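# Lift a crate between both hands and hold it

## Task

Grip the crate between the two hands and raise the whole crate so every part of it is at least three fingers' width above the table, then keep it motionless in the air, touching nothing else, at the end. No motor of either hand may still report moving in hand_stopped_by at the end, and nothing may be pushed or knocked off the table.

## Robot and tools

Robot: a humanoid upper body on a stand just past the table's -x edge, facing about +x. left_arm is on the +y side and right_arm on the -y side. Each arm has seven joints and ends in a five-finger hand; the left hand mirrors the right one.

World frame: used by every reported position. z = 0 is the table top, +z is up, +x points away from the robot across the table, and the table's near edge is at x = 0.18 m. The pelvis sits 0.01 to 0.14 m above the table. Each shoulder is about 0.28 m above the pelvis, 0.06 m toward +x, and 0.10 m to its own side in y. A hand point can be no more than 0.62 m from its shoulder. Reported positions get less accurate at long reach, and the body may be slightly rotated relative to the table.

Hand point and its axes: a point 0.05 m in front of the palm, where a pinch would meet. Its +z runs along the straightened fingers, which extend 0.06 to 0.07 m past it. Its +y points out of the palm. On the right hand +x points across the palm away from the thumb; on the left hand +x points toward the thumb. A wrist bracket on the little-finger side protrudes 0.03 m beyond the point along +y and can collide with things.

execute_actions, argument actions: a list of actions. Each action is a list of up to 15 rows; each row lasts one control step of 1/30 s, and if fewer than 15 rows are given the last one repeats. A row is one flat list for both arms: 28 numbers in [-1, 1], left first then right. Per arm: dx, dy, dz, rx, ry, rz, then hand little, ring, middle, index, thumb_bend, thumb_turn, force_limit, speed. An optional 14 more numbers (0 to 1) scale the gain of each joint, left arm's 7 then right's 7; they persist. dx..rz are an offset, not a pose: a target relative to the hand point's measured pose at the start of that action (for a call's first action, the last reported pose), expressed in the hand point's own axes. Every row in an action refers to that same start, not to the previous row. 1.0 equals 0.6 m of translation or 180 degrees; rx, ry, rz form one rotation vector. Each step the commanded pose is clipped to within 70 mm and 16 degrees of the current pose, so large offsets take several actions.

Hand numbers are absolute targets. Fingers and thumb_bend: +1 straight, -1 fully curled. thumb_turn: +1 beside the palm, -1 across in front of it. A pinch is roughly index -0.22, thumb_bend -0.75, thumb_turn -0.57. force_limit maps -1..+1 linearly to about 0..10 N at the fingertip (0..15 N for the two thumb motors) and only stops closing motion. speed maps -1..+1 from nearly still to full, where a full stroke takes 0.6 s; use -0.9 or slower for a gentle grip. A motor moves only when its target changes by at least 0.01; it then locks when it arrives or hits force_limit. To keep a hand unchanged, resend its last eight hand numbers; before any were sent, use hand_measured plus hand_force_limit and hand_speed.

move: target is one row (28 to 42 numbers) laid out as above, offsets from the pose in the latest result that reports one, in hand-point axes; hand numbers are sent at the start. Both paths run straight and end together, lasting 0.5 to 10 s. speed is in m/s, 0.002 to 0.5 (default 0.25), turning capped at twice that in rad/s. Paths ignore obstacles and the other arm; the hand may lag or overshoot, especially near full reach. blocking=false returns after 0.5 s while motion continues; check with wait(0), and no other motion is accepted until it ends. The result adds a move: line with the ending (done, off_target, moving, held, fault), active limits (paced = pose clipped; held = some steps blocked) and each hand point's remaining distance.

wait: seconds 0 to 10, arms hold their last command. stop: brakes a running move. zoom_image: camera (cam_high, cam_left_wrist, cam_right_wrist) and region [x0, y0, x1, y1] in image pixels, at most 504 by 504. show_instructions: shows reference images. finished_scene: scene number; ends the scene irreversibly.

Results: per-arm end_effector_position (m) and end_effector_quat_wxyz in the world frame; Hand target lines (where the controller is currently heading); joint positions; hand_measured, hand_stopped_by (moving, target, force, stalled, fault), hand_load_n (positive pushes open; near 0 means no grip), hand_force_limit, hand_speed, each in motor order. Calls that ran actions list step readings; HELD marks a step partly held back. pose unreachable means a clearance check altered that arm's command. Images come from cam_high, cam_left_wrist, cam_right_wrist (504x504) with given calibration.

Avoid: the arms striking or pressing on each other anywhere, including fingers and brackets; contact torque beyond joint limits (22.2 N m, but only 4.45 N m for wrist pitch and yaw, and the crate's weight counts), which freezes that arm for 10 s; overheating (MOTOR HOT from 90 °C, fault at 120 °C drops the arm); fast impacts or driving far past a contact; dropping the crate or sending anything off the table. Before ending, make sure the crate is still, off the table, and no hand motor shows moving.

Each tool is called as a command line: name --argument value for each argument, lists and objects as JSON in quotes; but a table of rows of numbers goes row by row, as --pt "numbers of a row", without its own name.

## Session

execute_actions --actions '[]'

Scene clock: 0.00 s.
left_arm: end_effector_position=(+0.2180, +0.0979, +0.4776) hand_measured=(+1.000, +1.000, +1.000, +1.000, +1.000, +1.000) hand_load_n=(+0.0, +0.0, +0.0, +0.0, +0.0, +0.0) hand_stopped_by=(target, target, target, target, target, target) hand_force_limit=0.00 hand_speed=-0.80 end_effector_quat_wxyz=(+0.216, +0.096, -0.091, +0.967) | right_arm: end_effector_position=(+0.2156, -0.1570, +0.4408) hand_measured=(+1.000, +1.000, +1.000, +1.000, +1.000, +1.000) hand_load_n=(+0.0, +0.0, +0.0, +0.0, +0.0, +0.0) hand_stopped_by=(target, target, target, target, target, target) hand_force_limit=0.00 hand_speed=-0.80 end_effector_quat_wxyz=(+0.968, -0.131, +0.213, -0.001)
Joint positions: left_arm=[-0.171  0.439  0.21  -0.557 -0.669 -0.873 -0.298] | right_arm=[-0.161 -0.471 -0.16  -0.41   0.559 -0.844  0.34 ]
Joint velocities: left_arm=[-0.006 -0.002  0.005 -0.008  0.002  0.     0.   ] | right_arm=[ 0.     0.005 -0.017 -0.005 -0.003  0.     0.   ]
Hand target (left_arm): +0.218, +0.098, +0.478; +0.216, +0.096, -0.091, +0.967
Hand target (right_arm): +0.216, -0.157, +0.441; +0.968, -0.131, +0.213, -0.001
Joint stiffness scale: left_arm=[1. 1. 1. 1. 1. 1. 1.] | right_arm=[1. 1. 1. 1. 1. 1. 1.]
camera_calibration (this result's frames):
cam_left_wrist: T_world_to_cam=[[0.513231, 0.854792, 0.0769667, -0.232927], [-0.789823, 0.505499, -0.347347, 0.283147], [-0.335816, 0.117479, 0.934573, -0.253158], [0, 0, 0, 1]] pos_world=[0.258167, 0.0857149, 0.352872]
cam_right_wrist: T_world_to_cam=[[-0.166024, 0.955409, -0.24419, 0.287687], [-0.970287, -0.202468, -0.132477, 0.23079], [-0.176011, 0.21494, 0.960636, -0.221452], [0, 0, 0, 1]] pos_world=[0.232717, -0.180532, 0.313559]

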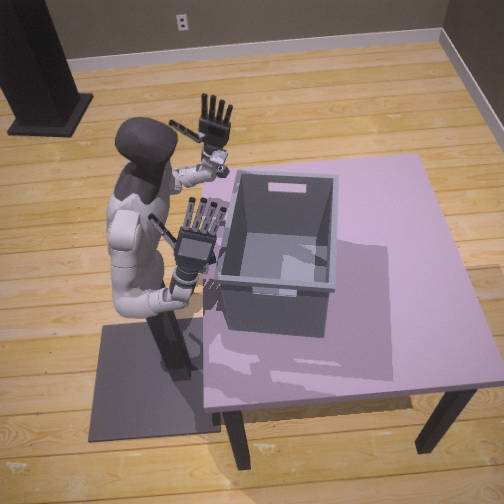

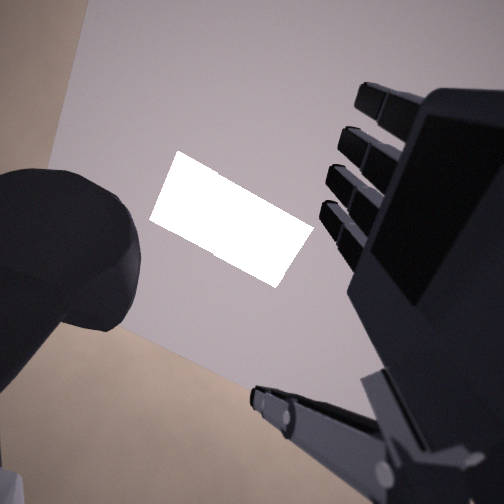

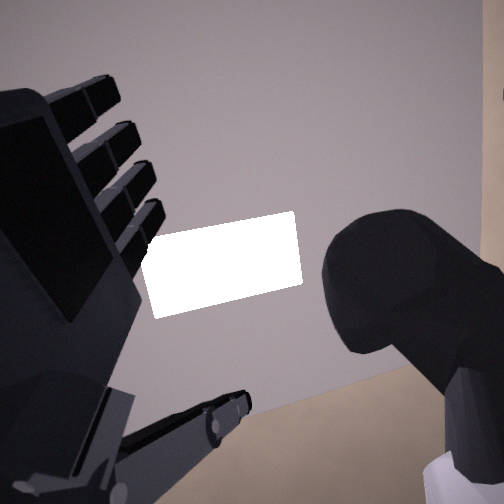

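zoom_image --camera "cam_high" --region '[150,120,400,370]'

Region (150, 120, 400, 370) of cam_high's 504x504 image, scaled by 2.016, with more detail than that image has.

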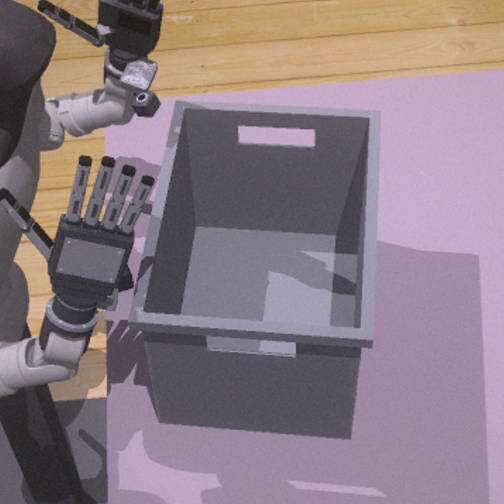

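move --target '[0,0,0,0,0,0,1,1,1,1,1,1,0.2,0.5, 0.173,0.02,-0.484,0.087,0.363,0.047, -1,-1,-1,-1,-1,1,0.2,0.8]' --speed 0.2

Scene clock: 16.40 s.
left_arm: end_effector_position=(+0.2180, +0.0979, +0.4776) hand_measured=(+1.000, +1.000, +1.000, +1.000, +1.000, +1.000) hand_load_n=(+0.0, +0.0, +0.0, +0.0, +0.0, +0.0) hand_stopped_by=(target, target, target, target, target, target) hand_force_limit=0.20 hand_speed=0.50 end_effector_quat_wxyz=(+0.216, +0.096, -0.091, +0.967) | right_arm: end_effector_position=(+0.1917, -0.2139, +0.1377) hand_measured=(-1.000, -1.000, -1.000, -1.000, -1.000, +1.000) hand_load_n=(+0.0, +0.0, +0.0, +0.0, +0.0, +0.0) hand_stopped_by=(target, target, target, target, target, target) hand_force_limit=0.20 hand_speed=0.80 end_effector_quat_wxyz=(+0.710, +0.041, +0.703, -0.005)
Joint positions: left_arm=[-0.171  0.439  0.21  -0.557 -0.669 -0.873 -0.298] | right_arm=[ 0.435 -0.317  0.026  0.368  0.681 -1.021  0.608]
Joint velocities: left_arm=[ 0.005 -0.009  0.002  0.     0.003  0.     0.   ] | right_arm=[ 0.     0.015 -0.003  0.    -0.008  0.     0.   ]
Hand target (left_arm): +0.218, +0.098, +0.478; +0.216, +0.096, -0.091, +0.967
Hand target (right_arm): +0.192, -0.213, +0.137; +0.709, +0.041, +0.704, -0.004
Off the commanded pose (left_arm): 0.000 m, 0 deg.
Off the commanded pose (right_arm): 0.012 m, 3 deg.
Joint stiffness scale: left_arm=[1. 1. 1. 1. 1. 1. 1.] | right_arm=[1. 1. 1. 1. 1. 1. 1.]
move: off_target (right_arm)
camera_calibration (this result's frames):
cam_left_wrist: T_world_to_cam=[[0.513231, 0.854792, 0.0769671, -0.232928], [-0.789823, 0.505499, -0.347347, 0.283147], [-0.335816, 0.117479, 0.934573, -0.253158], [0, 0, 0, 1]] pos_world=[0.258167, 0.0857149, 0.352872]
cam_right_wrist: T_world_to_cam=[[0.0232376, 0.987332, 0.156954, 0.179366], [-0.584697, -0.113924, 0.803213, -0.0279252], [0.810919, -0.110435, 0.574643, -0.127859], [0, 0, 0, 1]] pos_world=[0.0831876, -0.194396, 0.067751]

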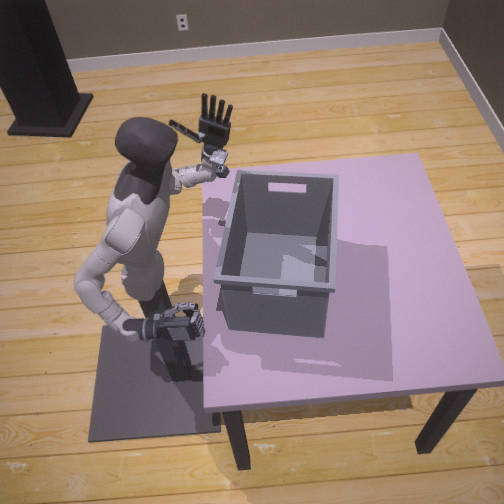

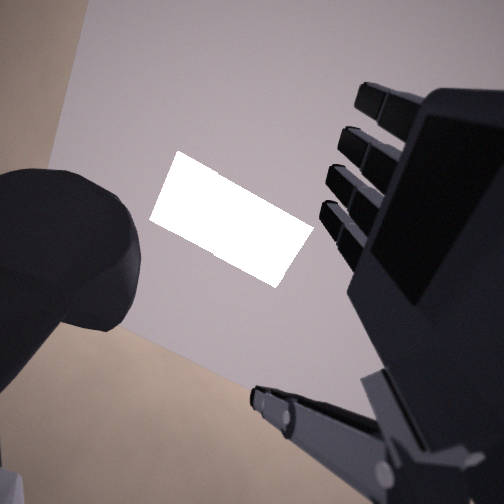

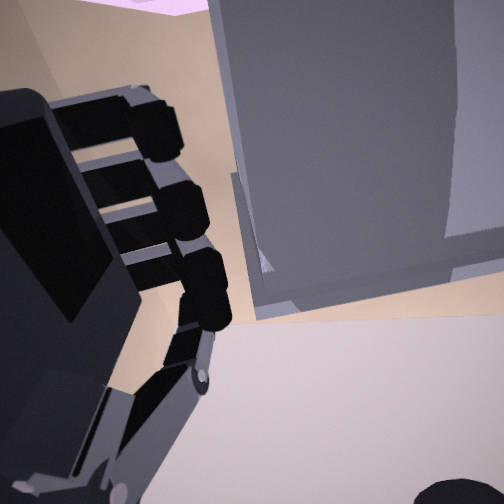

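move --target '[0,0,0,0,0,0,1,1,1,1,1,1,0.2,0.5, -0.005,0.092,0.005,0,0,0, -1,-1,-1,-1,-1,1,0.2,0.8]' --speed 0.15

move --target '[0,0,0,0,0,0,1,1,1,1,1,1,0.2,0.5, 0,-0.03,0.29,0,0,0, -1,-1,-1,-1,-1,1,0.2,0.8]' --speed 0.1

Scene clock: 20.07 s.
left_arm: end_effector_position=(+0.2180, +0.0979, +0.4776) hand_measured=(+1.000, +1.000, +1.000, +1.000, +1.000, +1.000) hand_load_n=(+0.0, +0.0, +0.0, +0.0, +0.0, +0.0) hand_stopped_by=(target, target, target, target, target, target) hand_force_limit=0.20 hand_speed=0.50 end_effector_quat_wxyz=(+0.216, +0.096, -0.091, +0.967) | right_arm: end_effector_position=(+0.2019, -0.1600, +0.1433) hand_measured=(-1.000, -1.000, -1.000, -1.000, -1.000, +1.000) hand_load_n=(+0.0, +0.0, +0.0, +0.0, +0.0, +0.0) hand_stopped_by=(target, target, target, target, target, target) hand_force_limit=0.20 hand_speed=0.80 end_effector_quat_wxyz=(+0.715, +0.039, +0.698, -0.007)
Joint positions: left_arm=[-0.171  0.439  0.21  -0.557 -0.669 -0.873 -0.298] | right_arm=[ 0.5   -0.199  0.117  0.231  0.353 -1.026  0.329]
Joint velocities: left_arm=[ 0.011 -0.002  0.     0.002  0.008  0.     0.   ] | right_arm=[ 0.    -0.206  0.233  0.017 -0.037 -0.079 -0.321]
Hand target (left_arm): +0.218, +0.098, +0.478; +0.216, +0.096, -0.091, +0.967
Hand target (right_arm): +0.201, -0.159, +0.142; +0.713, +0.036, +0.700, -0.007
Off the commanded pose (left_arm): 0.000 m, 0 deg.
Off the commanded pose (right_arm): 0.004 m, 1 deg.
Joint stiffness scale: left_arm=[1. 1. 1. 1. 1. 1. 1.] | right_arm=[1. 1. 1. 1. 1. 1. 1.]
joint sent to its limit (right arm) — the command would take joint 1 (shoulder pitch) past its upper limit, so that joint was sent only as far as its limit.
move: off_target (right_arm)
camera_calibration (this result's frames):
cam_left_wrist: T_world_to_cam=[[0.513231, 0.854792, 0.0769671, -0.232928], [-0.789823, 0.505499, -0.347347, 0.283147], [-0.335816, 0.117479, 0.934573, -0.253158], [0, 0, 0, 1]] pos_world=[0.258167, 0.0857149, 0.352872]
cam_right_wrist: T_world_to_cam=[[0.0221675, 0.988279, 0.151043, 0.126308], [-0.594813, -0.108394, 0.796523, -0.0164312], [0.803559, -0.107499, 0.585438, -0.133018], [0, 0, 0, 1]] pos_world=[0.0943147, -0.140907, 0.071884]

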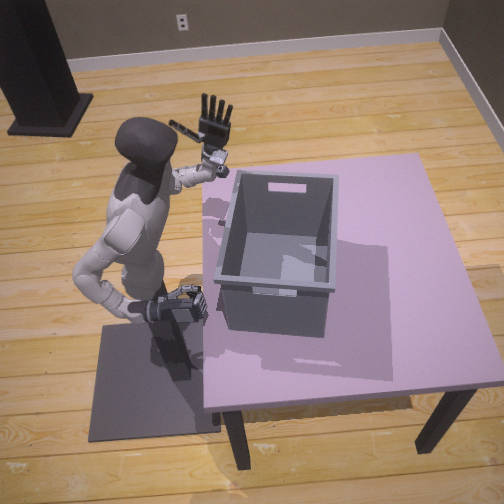

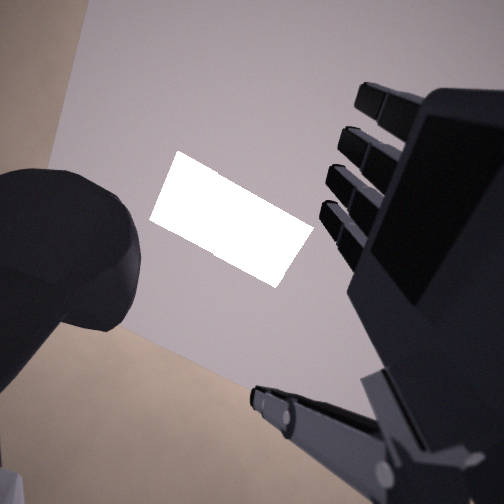

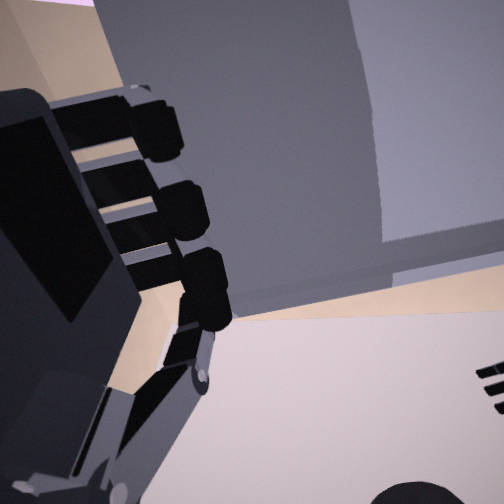

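Scene clock: 22.17 s.
left_arm: end_effector_position=(+0.2180, +0.0979, +0.4776) hand_measured=(+1.000, +1.000, +1.000, +1.000, +1.000, +1.000) hand_load_n=(+0.0, +0.0, +0.0, +0.0, +0.0, +0.0) hand_stopped_by=(target, target, target, target, target, target) hand_force_limit=0.20 hand_speed=0.50 end_effector_quat_wxyz=(+0.216, +0.096, -0.091, +0.967) | right_arm: end_effector_position=(+0.3722, -0.1928, +0.1484) hand_measured=(-1.000, -1.000, -1.000, -1.000, -1.000, +1.000) hand_load_n=(+0.0, +0.0, +0.0, +0.0, +0.0, +0.0) hand_stopped_by=(target, target, target, target, target, target) hand_force_limit=0.20 hand_speed=0.80 end_effector_quat_wxyz=(+0.710, +0.030, +0.703, -0.010)
Joint positions: left_arm=[-0.171  0.439  0.21  -0.557 -0.669 -0.873 -0.298] | right_arm=[-0.144 -0.271  0.057  0.31   0.32  -0.469  0.151]
Joint velocities: left_arm=[ 0.018 -0.003 -0.002  0.009 -0.003  0.     0.   ] | right_arm=[ 0.003 -0.003  0.006  0.     0.006  0.     0.001]
Hand target (left_arm): +0.218, +0.098, +0.478; +0.216, +0.096, -0.091, +0.967
Hand target (right_arm): +0.373, -0.193, +0.150; +0.712, +0.031, +0.701, -0.009
Off the commanded pose (left_arm): 0.000 m, 0 deg.
Off the commanded pose (right_arm): 0.004 m, 1 deg.
Joint stiffness scale: left_arm=[1. 1. 1. 1. 1. 1. 1.] | right_arm=[1. 1. 1. 1. 1. 1. 1.]
move: off_target (right_arm)
camera_calibration (this result's frames):
cam_left_wrist: T_world_to_cam=[[0.513231, 0.854792, 0.0769674, -0.232928], [-0.789823, 0.505499, -0.347347, 0.283147], [-0.335816, 0.117479, 0.934573, -0.253158], [0, 0, 0, 1]] pos_world=[0.258167, 0.0857149, 0.352872]
cam_right_wrist: T_world_to_cam=[[0.0146983, 0.990839, 0.134247, 0.159863], [-0.581784, -0.10072, 0.807083, 0.0722793], [0.81321, -0.0899658, 0.574974, -0.275044], [0, 0, 0, 1]] pos_world=[0.26337, -0.175863, 0.0783467]

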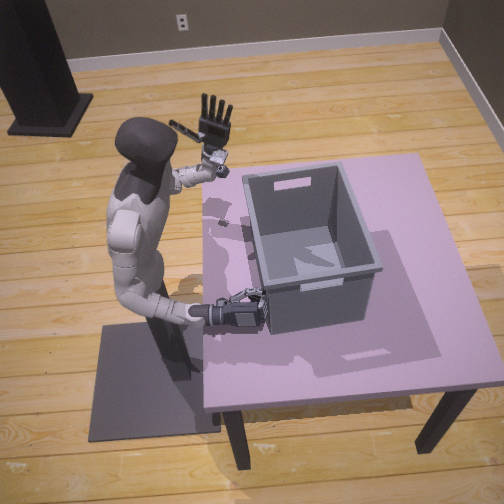

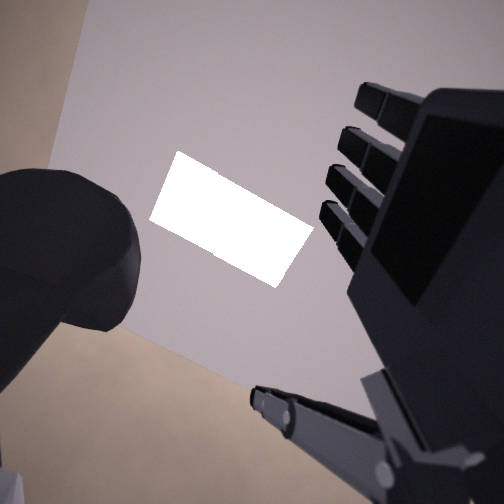

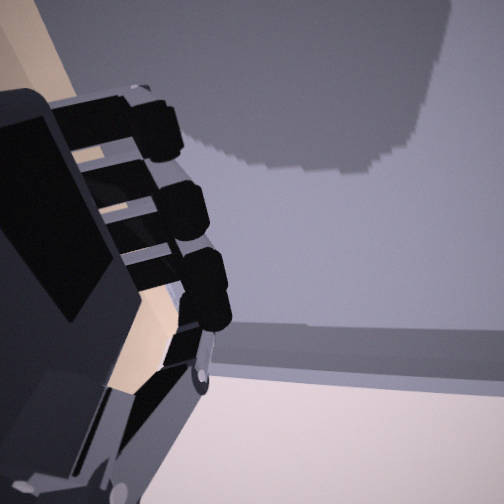

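move --target '[0,0,0,0,0,0,1,1,1,1,1,1,0.2,0.5, 0,0.03,0.2,0,0,0, -1,-1,-1,-1,-1,1,0.2,0.8]' --speed 0.1

Scene clock: 24.67 s.
left_arm: end_effector_position=(+0.2180, +0.0979, +0.4776) hand_measured=(+1.000, +1.000, +1.000, +1.000, +1.000, +1.000) hand_load_n=(+0.0, +0.0, +0.0, +0.0, +0.0, +0.0) hand_stopped_by=(target, target, target, target, target, target) hand_force_limit=0.20 hand_speed=0.50 end_effector_quat_wxyz=(+0.216, +0.096, -0.091, +0.967) | right_arm: end_effector_position=(+0.4907, -0.1832, +0.1530) hand_measured=(-1.000, -1.000, -1.000, -1.000, -1.000, +1.000) hand_load_n=(-0.5, +0.0, +0.0, +0.0, +0.0, +0.0) hand_stopped_by=(target, target, target, target, target, target) hand_force_limit=0.20 hand_speed=0.80 end_effector_quat_wxyz=(+0.703, +0.018, +0.710, -0.012)
Joint positions: left_arm=[-0.171  0.439  0.21  -0.557 -0.669 -0.873 -0.298] | right_arm=[-0.902 -0.192  0.017  1.331  0.292 -0.714  0.205]
Joint velocities: left_arm=[-0.008  0.     0.012  0.011 -0.002  0.     0.   ] | right_arm=[-0.146  0.021 -0.074  0.364  0.    -0.222  0.099]
Hand target (left_arm): +0.218, +0.098, +0.478; +0.216, +0.096, -0.091, +0.967
Hand target (right_arm): +0.492, -0.180, +0.155; +0.705, +0.018, +0.709, -0.007
Off the commanded pose (left_arm): 0.000 m, 0 deg.
Off the commanded pose (right_arm): 0.004 m, 2 deg.
Joint stiffness scale: left_arm=[1. 1. 1. 1. 1. 1. 1.] | right_arm=[1. 1. 1. 1. 1. 1. 1.]
move: off_target (right_arm)
camera_calibration (this result's frames):
cam_left_wrist: T_world_to_cam=[[0.513232, 0.854792, 0.0769671, -0.232928], [-0.789823, 0.505499, -0.347347, 0.283147], [-0.335816, 0.117479, 0.934573, -0.253158], [0, 0, 0, 1]] pos_world=[0.258167, 0.0857149, 0.352872]
cam_right_wrist: T_world_to_cam=[[0.00382371, 0.993315, 0.115375, 0.156675], [-0.564747, -0.0930699, 0.819999, 0.129584], [0.825255, -0.0682929, 0.560616, -0.372897], [0, 0, 0, 1]] pos_world=[0.380318, -0.169033, 0.0847169]

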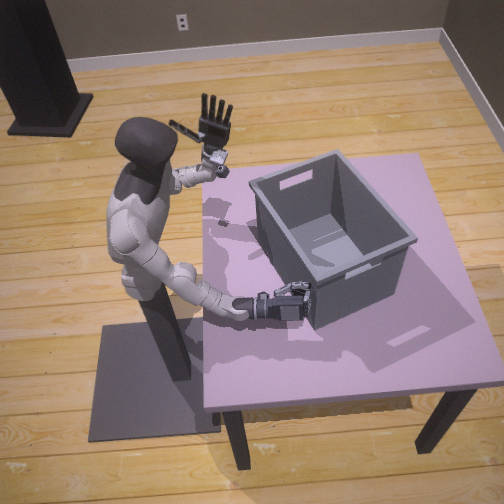

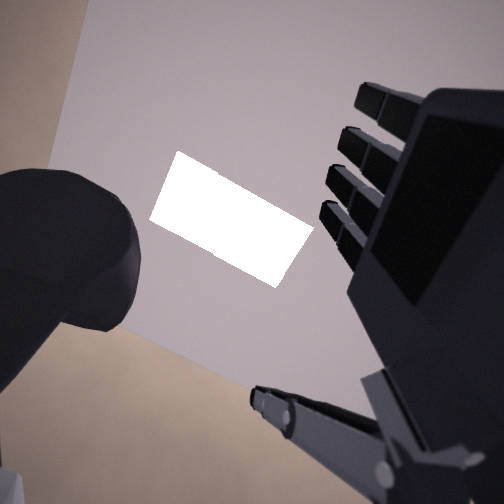

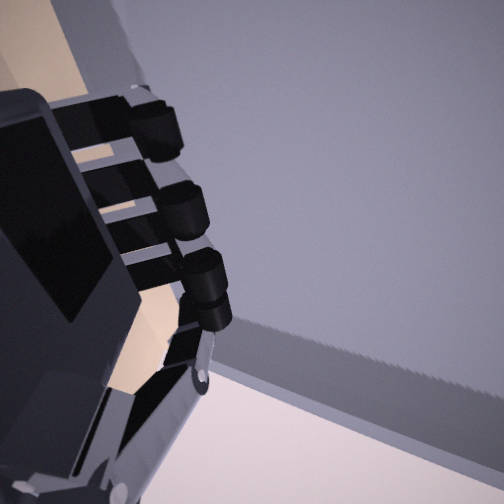

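move --target '[0,0,0,0,0,0,1,1,1,1,1,1,0.2,0.5, -0.232,-0.004,-0.135,0,0,0, -1,-1,-1,-1,-1,1,0.2,0.8]' --speed 0.2

move --target '[0,0,0,0,0,0,1,1,1,1,1,1,0.2,0.5, 0.003,0.253,-0.06,-0.182,-0.029,-0.511, 0.7,0.7,0.7,0.7,1,-0.3,0.2,0.6]' --speed 0.2

Scene clock: 31.67 s.
left_arm: end_effector_position=(+0.2180, +0.0979, +0.4776) hand_measured=(+1.000, +1.000, +1.000, +1.000, +1.000, +1.000) hand_load_n=(+0.0, +0.0, +0.0, +0.0, +0.0, +0.0) hand_stopped_by=(target, target, target, target, target, target) hand_force_limit=0.20 hand_speed=0.50 end_effector_quat_wxyz=(+0.216, +0.096, -0.091, +0.967) | right_arm: end_effector_position=(+0.4070, -0.1921, +0.2877) hand_measured=(-1.000, -1.000, -1.000, -1.000, -1.000, +1.000) hand_load_n=(+0.0, +0.0, +0.0, +0.0, +0.0, +0.0) hand_stopped_by=(target, target, target, target, target, target) hand_force_limit=0.20 hand_speed=0.80 end_effector_quat_wxyz=(+0.705, +0.031, +0.708, -0.028)
Joint positions: left_arm=[-0.171  0.439  0.21  -0.557 -0.669 -0.873 -0.298] | right_arm=[-0.279 -0.54  -0.027 -0.529  0.604  0.444 -0.229]
Joint velocities: left_arm=[ 0.    -0.011 -0.002 -0.011  0.     0.     0.   ] | right_arm=[-0.006 -0.008 -0.028 -0.02  -0.002  0.007  0.   ]
Hand target (left_arm): +0.218, +0.098, +0.478; +0.216, +0.096, -0.091, +0.967
Hand target (right_arm): +0.407, -0.192, +0.289; +0.706, +0.033, +0.707, -0.027
Off the commanded pose (left_arm): 0.000 m, 0 deg.
Off the commanded pose (right_arm): 0.011 m, 2 deg.
Joint stiffness scale: left_arm=[1. 1. 1. 1. 1. 1. 1.] | right_arm=[1. 1. 1. 1. 1. 1. 1.]
move: off_target (right_arm); limits=paced
camera_calibration (this result's frames):
cam_left_wrist: T_world_to_cam=[[0.513231, 0.854792, 0.0769673, -0.232928], [-0.789823, 0.505499, -0.347347, 0.283147], [-0.335816, 0.117479, 0.934573, -0.253158], [0, 0, 0, 1]] pos_world=[0.258167, 0.0857149, 0.352872]
cam_right_wrist: T_world_to_cam=[[0.0449058, 0.992847, 0.110631, 0.134879], [-0.57322, -0.0650893, 0.816812, -0.0192889], [0.81817, -0.100095, 0.566197, -0.384806], [0, 0, 0, 1]] pos_world=[0.297723, -0.173687, 0.21871]

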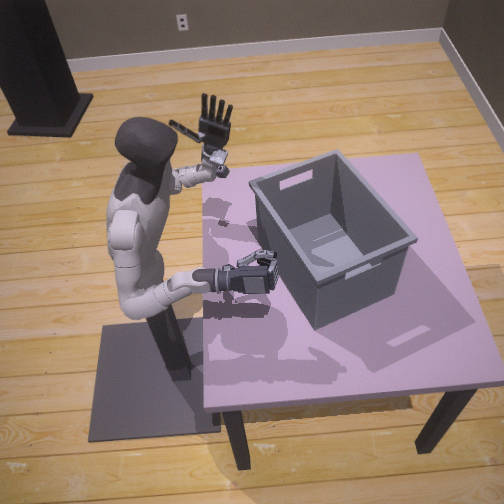

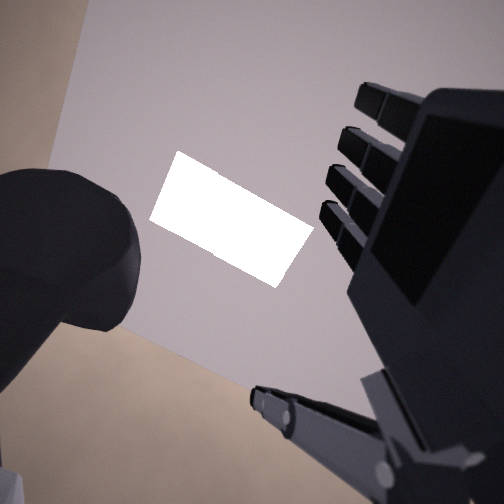

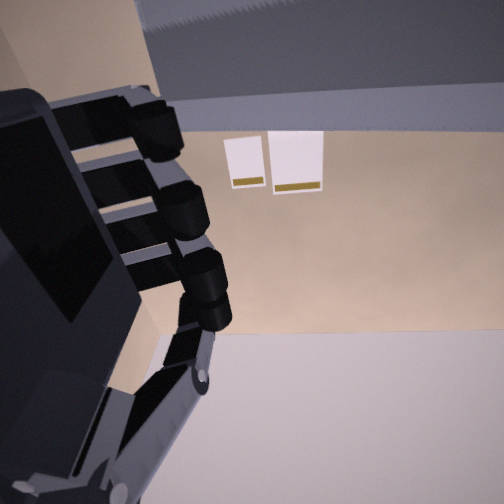

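Scene clock: 36.47 s.
left_arm: end_effector_position=(+0.2180, +0.0979, +0.4776) hand_measured=(+1.000, +1.000, +1.000, +1.000, +1.000, +1.000) hand_load_n=(+0.0, +0.0, +0.0, +0.0, +0.0, +0.0) hand_stopped_by=(target, target, target, target, target, target) hand_force_limit=0.20 hand_speed=0.50 end_effector_quat_wxyz=(+0.216, +0.096, -0.091, +0.967) | right_arm: end_effector_position=(+0.3857, -0.0452, +0.2927) hand_measured=(+0.700, +0.700, +0.700, +0.700, +1.000, -0.300) hand_load_n=(+0.0, +0.0, +0.0, +0.0, +0.0, +0.0) hand_stopped_by=(target, target, target, target, target, target) hand_force_limit=0.20 hand_speed=0.60 end_effector_quat_wxyz=(-0.474, +0.649, -0.477, +0.357)
Joint positions: left_arm=[-0.171  0.439  0.21  -0.557 -0.669 -0.873 -0.298] | right_arm=[-1.595 -0.888  1.064 -0.799 -0.421  1.263  0.785]
Joint velocities: left_arm=[ 0.002  0.002 -0.005  0.008 -0.002  0.     0.   ] | right_arm=[ 0.005  0.026 -0.003  0.002 -0.051  0.01   0.043]
Hand target (left_arm): +0.218, +0.098, +0.478; +0.216, +0.096, -0.091, +0.967
Hand target (right_arm): +0.386, -0.045, +0.293; -0.474, +0.648, -0.477, +0.358
Off the commanded pose (left_arm): 0.000 m, 0 deg.
Off the commanded pose (right_arm): 0.010 m, 3 deg.
Joint stiffness scale: left_arm=[1. 1. 1. 1. 1. 1. 1.] | right_arm=[1. 1. 1. 1. 1. 1. 1.]
joint sent to its limit (right arm) — the command would take joint 1 (shoulder pitch) past its lower limit, so that joint was sent only as far as its limit.
move: off_target (right_arm)
camera_calibration (this result's frames):
cam_left_wrist: T_world_to_cam=[[0.513231, 0.854792, 0.0769671, -0.232928], [-0.789823, 0.505499, -0.347347, 0.283147], [-0.335816, 0.117479, 0.934573, -0.253158], [0, 0, 0, 1]] pos_world=[0.258167, 0.0857149, 0.352872]
cam_right_wrist: T_world_to_cam=[[-0.3457, -0.00468856, -0.938333, 0.402031], [-0.726471, 0.634264, 0.264477, 0.226377], [0.593911, 0.773102, -0.222671, 0.0013089], [0, 0, 0, 1]] pos_world=[0.302662, -0.14271, 0.317659]

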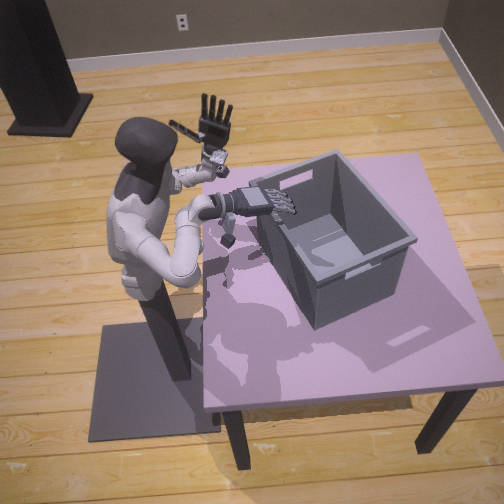

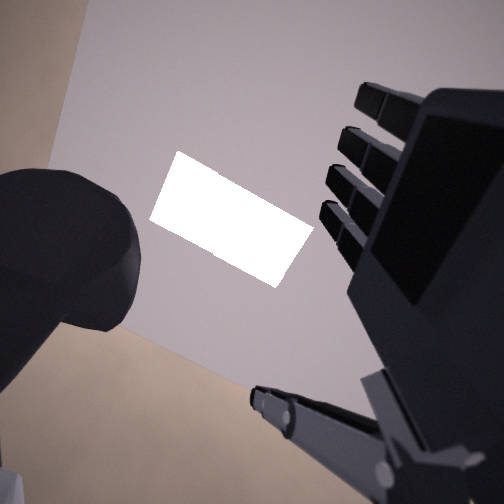

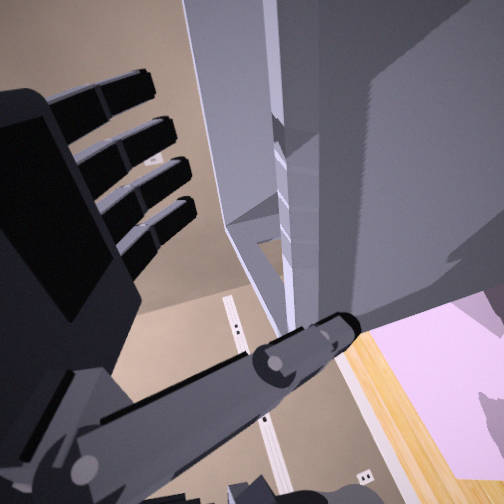

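move --target '[0,0,0,0,0,0,1,1,1,1,1,1,0.2,0.5, 0,-0.022,0.15,0,0,0, 0.7,0.7,0.7,0.7,1,-0.3,0.2,0.6]' --speed 0.12

move --target '[0,0,0,0,0,0,1,1,1,1,1,1,0.2,0.5, 0,0.08,0.025,0,0,0, 0.7,0.7,0.7,0.7,1,-0.3,0.2,0.6]' --speed 0.06

Scene clock: 41.97 s.
left_arm: end_effector_position=(+0.2180, +0.0979, +0.4776) hand_measured=(+1.000, +1.000, +1.000, +1.000, +1.000, +1.000) hand_load_n=(+0.0, +0.0, +0.0, +0.0, +0.0, +0.0) hand_stopped_by=(target, target, target, target, target, target) hand_force_limit=0.20 hand_speed=0.50 end_effector_quat_wxyz=(+0.216, +0.096, -0.091, +0.967) | right_arm: end_effector_position=(+0.4665, -0.0142, +0.2753) hand_measured=(+0.700, +0.700, +0.700, +0.700, +1.000, -0.300) hand_load_n=(+0.0, +0.0, +0.0, +0.0, +0.5, +0.0) hand_stopped_by=(target, target, target, target, target, target) hand_force_limit=0.20 hand_speed=0.60 end_effector_quat_wxyz=(-0.467, +0.658, -0.474, +0.352)
Joint positions: left_arm=[-0.171  0.439  0.21  -0.557 -0.669 -0.873 -0.298] | right_arm=[-1.596 -0.575  1.017 -0.124 -0.437  0.835  0.683]
Joint velocities: left_arm=[ 0.003  0.002 -0.006 -0.015 -0.006  0.     0.   ] | right_arm=[ 0.006  0.002 -0.003 -0.003 -0.014 -0.004  0.003]
Hand target (left_arm): +0.218, +0.098, +0.478; +0.216, +0.096, -0.091, +0.967
Hand target (right_arm): +0.470, -0.017, +0.279; -0.469, +0.652, -0.474, +0.361
Off the commanded pose (left_arm): 0.000 m, 0 deg.
Off the commanded pose (right_arm): 0.008 m, 1 deg.
Joint stiffness scale: left_arm=[1. 1. 1. 1. 1. 1. 1.] | right_arm=[1. 1. 1. 1. 1. 1. 1.]
joint sent to its limit (right arm) — the command would take joint 1 (shoulder pitch) past its lower limit, so that joint was sent only as far as its limit.
move: off_target (right_arm)
camera_calibration (this result's frames):
cam_left_wrist: T_world_to_cam=[[0.513232, 0.854792, 0.0769672, -0.232928], [-0.789823, 0.505499, -0.347347, 0.283147], [-0.335816, 0.117479, 0.934573, -0.253158], [0, 0, 0, 1]] pos_world=[0.258167, 0.0857149, 0.352872]
cam_right_wrist: T_world_to_cam=[[-0.360661, -0.0236355, -0.932398, 0.41885], [-0.729858, 0.629573, 0.266357, 0.271065], [0.580717, 0.776582, -0.244313, -0.0623251], [0, 0, 0, 1]] pos_world=[0.385095, -0.112355, 0.303107]

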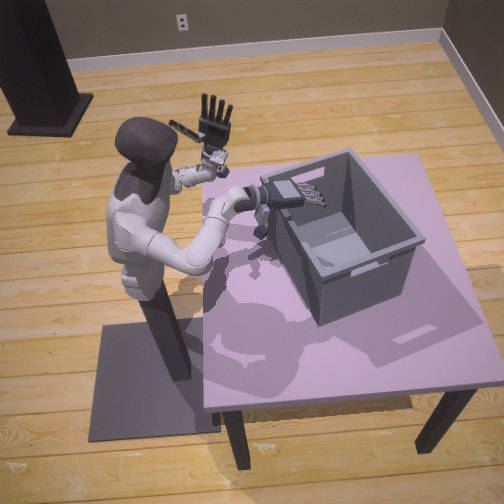

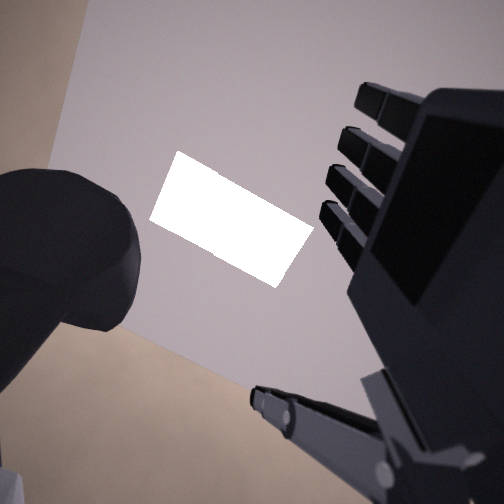

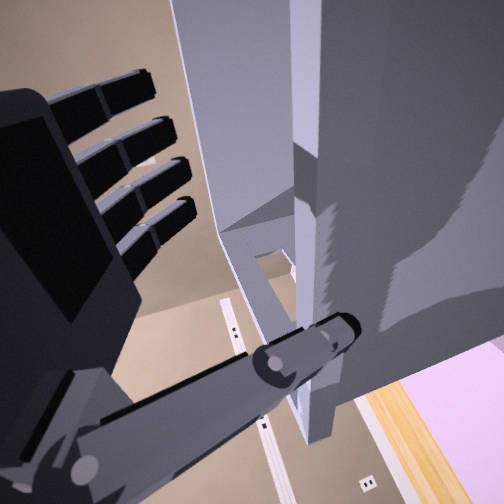

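Scene clock: 43.10 s.
left_arm: end_effector_position=(+0.2180, +0.0979, +0.4776) hand_measured=(+1.000, +1.000, +1.000, +1.000, +1.000, +1.000) hand_load_n=(+0.0, +0.0, +0.0, +0.0, +0.0, +0.0) hand_stopped_by=(target, target, target, target, target, target) hand_force_limit=0.20 hand_speed=0.50 end_effector_quat_wxyz=(+0.216, +0.096, -0.091, +0.967) | right_arm: end_effector_position=(+0.4665, -0.0156, +0.2246) hand_measured=(+0.700, +0.700, +0.700, +0.700, +1.000, -0.300) hand_load_n=(+0.0, +0.0, +0.0, +0.0, +0.0, +0.0) hand_stopped_by=(target, target, target, target, target, target) hand_force_limit=0.20 hand_speed=0.60 end_effector_quat_wxyz=(-0.466, +0.659, -0.474, +0.352)
Joint positions: left_arm=[-0.171  0.439  0.21  -0.557 -0.669 -0.873 -0.298] | right_arm=[-1.455 -0.549  1.086 -0.108 -0.462  0.821  0.526]
Joint velocities: left_arm=[ 0.011 -0.005  0.008 -0.005 -0.003  0.     0.   ] | right_arm=[-0.006 -0.008 -0.009 -0.02   0.     0.    -0.005]
Hand target (left_arm): +0.218, +0.098, +0.478; +0.216, +0.096, -0.091, +0.967
Hand target (right_arm): +0.467, -0.015, +0.225; -0.467, +0.659, -0.472, +0.354
Off the commanded pose (left_arm): 0.000 m, 0 deg.
Off the commanded pose (right_arm): 0.001 m, 0 deg.
Joint stiffness scale: left_arm=[1. 1. 1. 1. 1. 1. 1.] | right_arm=[1. 1. 1. 1. 1. 1. 1.]
move: done
camera_calibration (this result's frames):
cam_left_wrist: T_world_to_cam=[[0.513231, 0.854792, 0.0769672, -0.232928], [-0.789823, 0.505499, -0.347347, 0.283147], [-0.335816, 0.117479, 0.934573, -0.253158], [0, 0, 0, 1]] pos_world=[0.258167, 0.0857149, 0.352872]
cam_right_wrist: T_world_to_cam=[[-0.362912, -0.025025, -0.931487, 0.372399], [-0.728709, 0.630645, 0.266966, 0.284798], [0.580757, 0.775668, -0.247105, -0.0730427], [0, 0, 0, 1]] pos_world=[0.385103, -0.11363, 0.252804]

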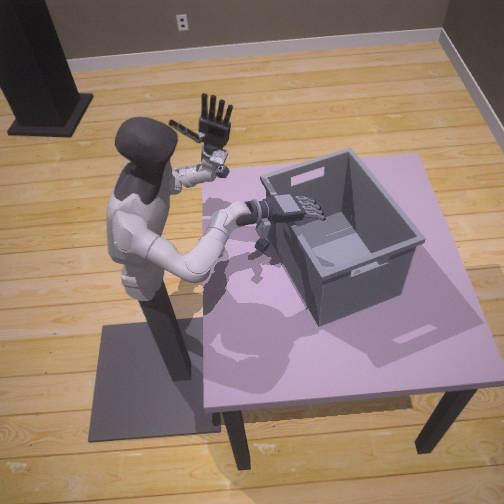

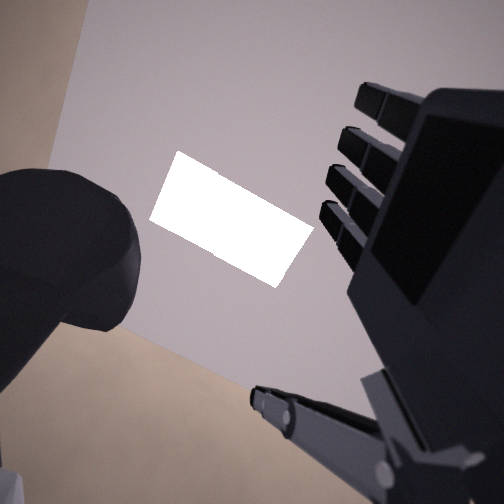

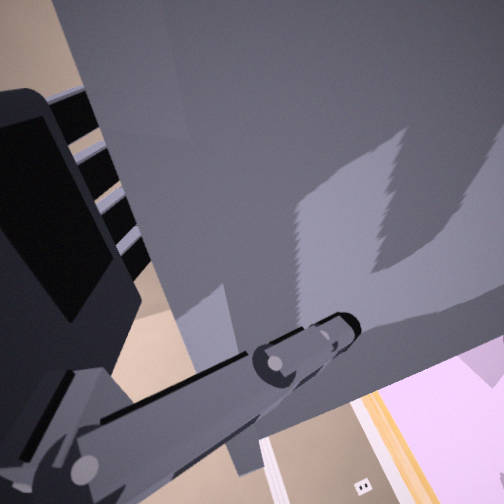

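execute_actions --actions '[[[0,0,0,0,0,0,1,1,1,1,1,1,0.2,0.5, 0,0,0,0,0,0, -1,-1,-1,-1,1,-0.3,0.2,-0.2]],[[0,0,0,0,0,0,1,1,1,1,1,1,0.2,0.5, 0,0,0,0,0,0, -1,-1,-1,-1,1,-0.3,0.2,-0.2]],[[0,0,0,0,0,0,1,1,1,1,1,1,0.2,0.5, 0,0,0,0,0,0, -1,-1,-1,-1,1,-0.3,0.2,-0.2]],[[0,0,0,0,0,0,1,1,1,1,1,1,0.2,0.5, 0,0,0,0,0,0, -0.97,-0.97,-0.97,-0.97,1,-0.3,0.6,-0.5]],[[0,0,0,0,0,0,1,1,1,1,1,1,0.2,0.5, 0,0,0,0,0,0, -0.97,-0.97,-0.97,-0.97,1,-0.3,0.6,-0.5]]]'

Scene clock: 47.00 s.
left_arm: end_effector_position=(+0.2180, +0.0979, +0.4776) hand_measured=(+1.000, +1.000, +1.000, +1.000, +1.000, +1.000) hand_load_n=(+0.0, +0.0, +0.0, +0.0, +0.0, +0.0) hand_stopped_by=(target, target, target, target, target, target) hand_force_limit=0.20 hand_speed=0.50 end_effector_quat_wxyz=(+0.216, +0.096, -0.091, +0.967) | right_arm: end_effector_position=(+0.4602, -0.0061, +0.2204) hand_measured=(-0.970, -0.970, -0.814, -0.856, +1.000, -0.300) hand_load_n=(+0.0, +0.0, +1.5, +0.5, +0.5, +1.0) hand_stopped_by=(target, target, force, force, target, target) hand_force_limit=0.60 hand_speed=-0.50 end_effector_quat_wxyz=(-0.468, +0.669, -0.469, +0.337)
Joint positions: left_arm=[-0.171  0.439  0.21  -0.557 -0.669 -0.873 -0.298] | right_arm=[-1.453 -0.535  1.088 -0.111 -0.453  0.804  0.531]
Joint velocities: left_arm=[-0.002 -0.002  0.    -0.029  0.002  0.     0.   ] | right_arm=[0.008 0.003 0.006 0.    0.003 0.    0.   ]
Hand target (left_arm): +0.218, +0.098, +0.478; +0.216, +0.096, -0.091, +0.967
Hand target (right_arm): +0.460, -0.006, +0.220; -0.468, +0.669, -0.469, +0.337
Off the commanded pose (left_arm): 0.000 m, 0 deg.
Off the commanded pose (right_arm): 0.000 m, 0 deg.
Joint stiffness scale: left_arm=[1. 1. 1. 1. 1. 1. 1.] | right_arm=[1. 1. 1. 1. 1. 1. 1.]
Step readings (end_effector_position; steps 1 to 15: 1st action; 16 to 30: 2nd action; 31 to 45: 3rd action; 46 to 60: 4th action; 61 to 75: 5th action):
0: left_arm (+0.2180, +0.0979, +0.4776) | right_arm (+0.4665, -0.0156, +0.2246)
1: left_arm (+0.2180, +0.0979, +0.4776) | right_arm (+0.4665, -0.0156, +0.2246)
2: left_arm (+0.2180, +0.0979, +0.4776) | right_arm (+0.4665, -0.0156, +0.2246)
4: left_arm (+0.2180, +0.0979, +0.4776) | right_arm (+0.4666, -0.0156, +0.2247)
8: left_arm (+0.2180, +0.0979, +0.4776) | right_arm (+0.4666, -0.0156, +0.2247)
15: left_arm (+0.2180, +0.0979, +0.4776) | right_arm (+0.4666, -0.0156, +0.2247)
16: left_arm (+0.2180, +0.0979, +0.4776) | right_arm (+0.4666, -0.0156, +0.2247)
17: left_arm (+0.2180, +0.0979, +0.4776) | right_arm (+0.4666, -0.0156, +0.2247)
19: left_arm (+0.2180, +0.0979, +0.4776) | right_arm (+0.4666, -0.0156, +0.2247)
23: left_arm (+0.2180, +0.0979, +0.4776) | right_arm (+0.4666, -0.0156, +0.2247)
30: left_arm (+0.2180, +0.0979, +0.4776) | right_arm (+0.4674, -0.0158, +0.2249)
31: left_arm (+0.2180, +0.0979, +0.4776) | right_arm (+0.4675, -0.0160, +0.2249)
32: left_arm (+0.2180, +0.0979, +0.4776) | right_arm (+0.4675, -0.0160, +0.2249)
34: left_arm (+0.2180, +0.0979, +0.4776) | right_arm (+0.4672, -0.0159, +0.2242)
38: left_arm (+0.2180, +0.0979, +0.4776) | right_arm (+0.4646, -0.0122, +0.2230)
45: left_arm (+0.2180, +0.0979, +0.4776) | right_arm (+0.4644, -0.0118, +0.2230)
46: left_arm (+0.2180, +0.0979, +0.4776) | right_arm (+0.4644, -0.0118, +0.2230)
47: left_arm (+0.2180, +0.0979, +0.4776) | right_arm (+0.4644, -0.0117, +0.2230)
49: left_arm (+0.2180, +0.0979, +0.4776) | right_arm (+0.4634, -0.0113, +0.2213)
53: left_arm (+0.2180, +0.0979, +0.4776) | right_arm (+0.4602, -0.0060, +0.2204)
60: left_arm (+0.2180, +0.0979, +0.4776) | right_arm (+0.4603, -0.0061, +0.2204)
61: left_arm (+0.2180, +0.0979, +0.4776) | right_arm (+0.4603, -0.0061, +0.2204)
62: left_arm (+0.2180, +0.0979, +0.4776) | right_arm (+0.4602, -0.0061, +0.2204)
64: left_arm (+0.2180, +0.0979, +0.4776) | right_arm (+0.4602, -0.0061, +0.2204)
68: left_arm (+0.2180, +0.0979, +0.4776) | right_arm (+0.4602, -0.0061, +0.2204)
75: end_effector_position above
camera_calibration (this result's frames):
cam_left_wrist: T_world_to_cam=[[0.513231, 0.854792, 0.0769672, -0.232928], [-0.789823, 0.505499, -0.347347, 0.283147], [-0.335816, 0.117479, 0.934573, -0.253158], [0, 0, 0, 1]] pos_world=[0.258167, 0.0857149, 0.352872]
cam_right_wrist: T_world_to_cam=[[-0.379949, -0.0334378, -0.924403, 0.372683], [-0.743404, 0.60572, 0.283645, 0.278236], [0.550445, 0.794975, -0.255001, -0.0620077], [0, 0, 0, 1]] pos_world=[0.382574, -0.106777, 0.249777]

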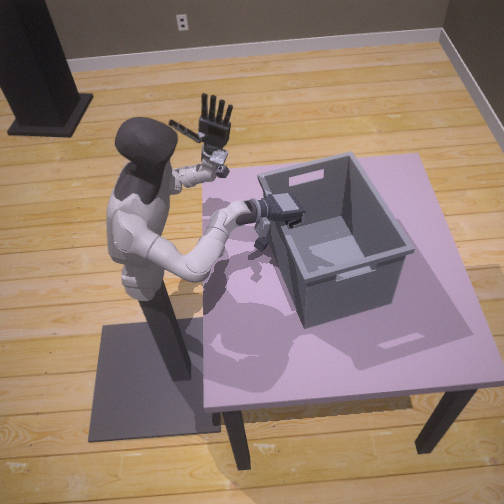

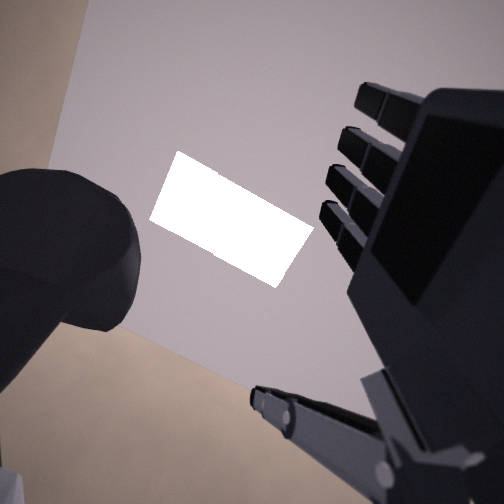

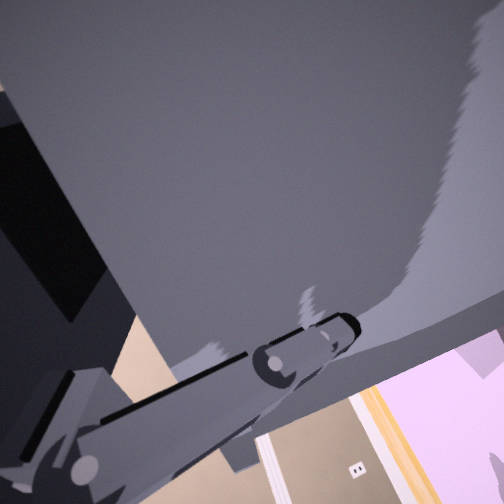

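move --target '[0,0,0,0,0,0,1,1,1,1,1,1,0.2,0.5, 0.167,0.069,-0.188,0.002,-0.136,-0.048, -0.97,-0.97,-0.97,-0.97,1,-0.3,0.6,-0.5]' --speed 0.07

Scene clock: 53.47 s.
left_arm: end_effector_position=(+0.2180, +0.0979, +0.4776) hand_measured=(+1.000, +1.000, +1.000, +1.000, +1.000, +1.000) hand_load_n=(+0.0, +0.0, +0.0, +0.0, +0.0, +0.0) hand_stopped_by=(target, target, target, target, target, target) hand_force_limit=0.20 hand_speed=0.50 end_effector_quat_wxyz=(+0.216, +0.096, -0.091, +0.967) | right_arm: end_effector_position=(+0.3888, -0.1421, +0.2142) hand_measured=(-0.970, -0.970, -0.814, -0.856, +1.000, -0.300) hand_load_n=(+0.0, +0.0, +0.0, +1.5, +0.0, +0.0) hand_stopped_by=(target, target, force, force, target, target) hand_force_limit=0.60 hand_speed=-0.50 end_effector_quat_wxyz=(-0.532, +0.756, -0.307, +0.224)
Joint positions: left_arm=[-0.171  0.439  0.21  -0.557 -0.669 -0.873 -0.298] | right_arm=[-1.214 -1.219  0.908  0.265 -0.184 -0.675  0.246]
Joint velocities: left_arm=[ 0.006 -0.005  0.002  0.008  0.003  0.     0.   ] | right_arm=[ 0.002  0.003 -0.005  0.009 -0.008 -0.003 -0.001]
Hand target (left_arm): +0.218, +0.098, +0.478; +0.216, +0.096, -0.091, +0.967
Hand target (right_arm): +0.387, -0.146, +0.210; -0.525, +0.761, -0.309, +0.223
Off the commanded pose (left_arm): 0.000 m, 0 deg.
Off the commanded pose (right_arm): 0.011 m, 0 deg.
Joint stiffness scale: left_arm=[1. 1. 1. 1. 1. 1. 1.] | right_arm=[1. 1. 1. 1. 1. 1. 1.]
move: off_target (right_arm)
camera_calibration (this result's frames):
cam_left_wrist: T_world_to_cam=[[0.513231, 0.854792, 0.0769671, -0.232928], [-0.789823, 0.505499, -0.347347, 0.283147], [-0.335816, 0.117479, 0.934573, -0.253158], [0, 0, 0, 1]] pos_world=[0.258167, 0.0857149, 0.352872]
cam_right_wrist: T_world_to_cam=[[-0.32624, -0.194939, -0.924968, 0.291527], [-0.933528, 0.220302, 0.282829, 0.328651], [0.148638, 0.955754, -0.253852, 0.26267], [0, 0, 0, 1]] pos_world=[0.36287, -0.266621, 0.243381]

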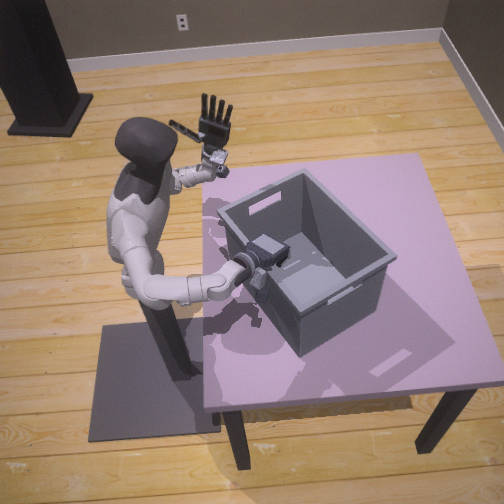

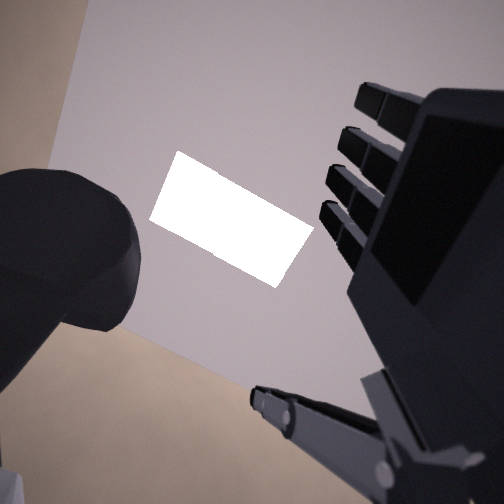

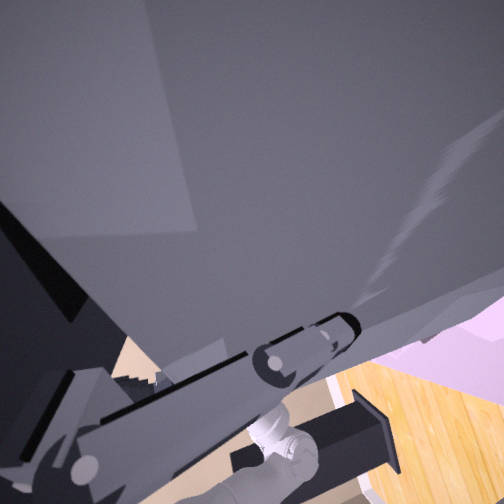

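move --target '[-0.228,-0.083,-0.248,-0.45,-0.295,0.268,0.7,0.7,0.7,0.7,1,0.6,0.2,0.5, 0,0,0,0,0,0, -1,-1,-1,-1,1,-0.3,0.7,-0.5]' --speed 0.2

Scene clock: 61.20 s.
left_arm: end_effector_position=(+0.3347, +0.1190, +0.3010) hand_measured=(+0.700, +0.700, +0.700, +0.700, +1.000, +0.600) hand_load_n=(+0.0, +0.0, +0.0, +0.0, +0.0, +0.0) hand_stopped_by=(target, target, target, target, target, target) hand_force_limit=0.20 hand_speed=0.50 end_effector_quat_wxyz=(+0.186, -0.290, +0.766, -0.542) | right_arm: end_effector_position=(+0.3891, -0.1414, +0.2131) hand_measured=(-1.000, -1.000, -0.998, -0.988, +1.000, -0.300) hand_load_n=(+0.0, +0.0, +3.0, +6.5, +1.0, +2.5) hand_stopped_by=(target, target, target, force, target, target) hand_force_limit=0.70 hand_speed=-0.50 end_effector_quat_wxyz=(-0.532, +0.756, -0.308, +0.223)
Joint positions: left_arm=[ 0.253  1.332  0.941 -0.248 -0.251 -0.58  -0.891] | right_arm=[-1.213 -1.215  0.91   0.265 -0.184 -0.67   0.246]
Joint velocities: left_arm=[ 0.002 -0.012 -0.005 -0.003 -0.002  0.003 -0.002] | right_arm=[ 0.002  0.002 -0.002 -0.003 -0.005  0.     0.   ]
Hand target (left_arm): +0.335, +0.120, +0.300; +0.188, -0.291, +0.768, -0.539
Hand target (right_arm): +0.389, -0.142, +0.214; -0.532, +0.756, -0.307, +0.224
Off the commanded pose (left_arm): 0.010 m, 3 deg.
Off the commanded pose (right_arm): 0.001 m, 0 deg.
Joint stiffness scale: left_arm=[1. 1. 1. 1. 1. 1. 1.] | right_arm=[1. 1. 1. 1. 1. 1. 1.]
move: off_target (left_arm)
camera_calibration (this result's frames):
cam_left_wrist: T_world_to_cam=[[0.292712, -0.154432, 0.943647, -0.364199], [-0.951516, -0.144606, 0.271488, 0.24858], [0.0945304, -0.977364, -0.189272, 0.273194], [0, 0, 0, 1]] pos_world=[0.317308, 0.246712, 0.327897]
cam_right_wrist: T_world_to_cam=[[-0.329022, -0.192911, -0.924408, 0.292011], [-0.932445, 0.221139, 0.285734, 0.328132], [0.149302, 0.955972, -0.252639, 0.261201], [0, 0, 0, 1]] pos_world=[0.363045, -0.265932, 0.242169]

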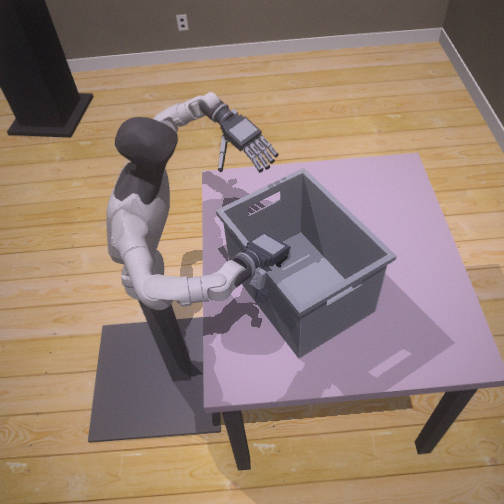

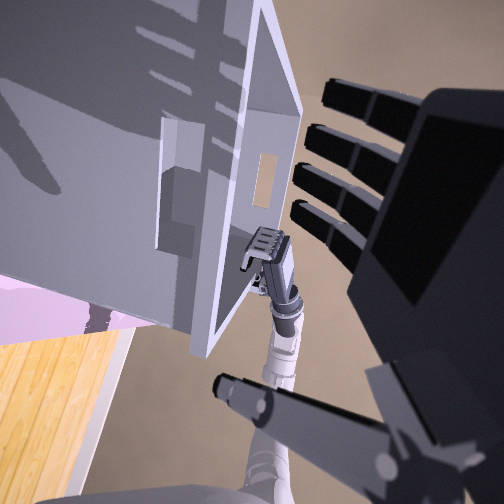

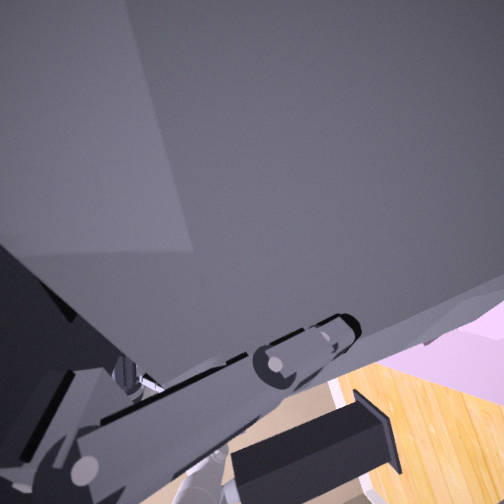

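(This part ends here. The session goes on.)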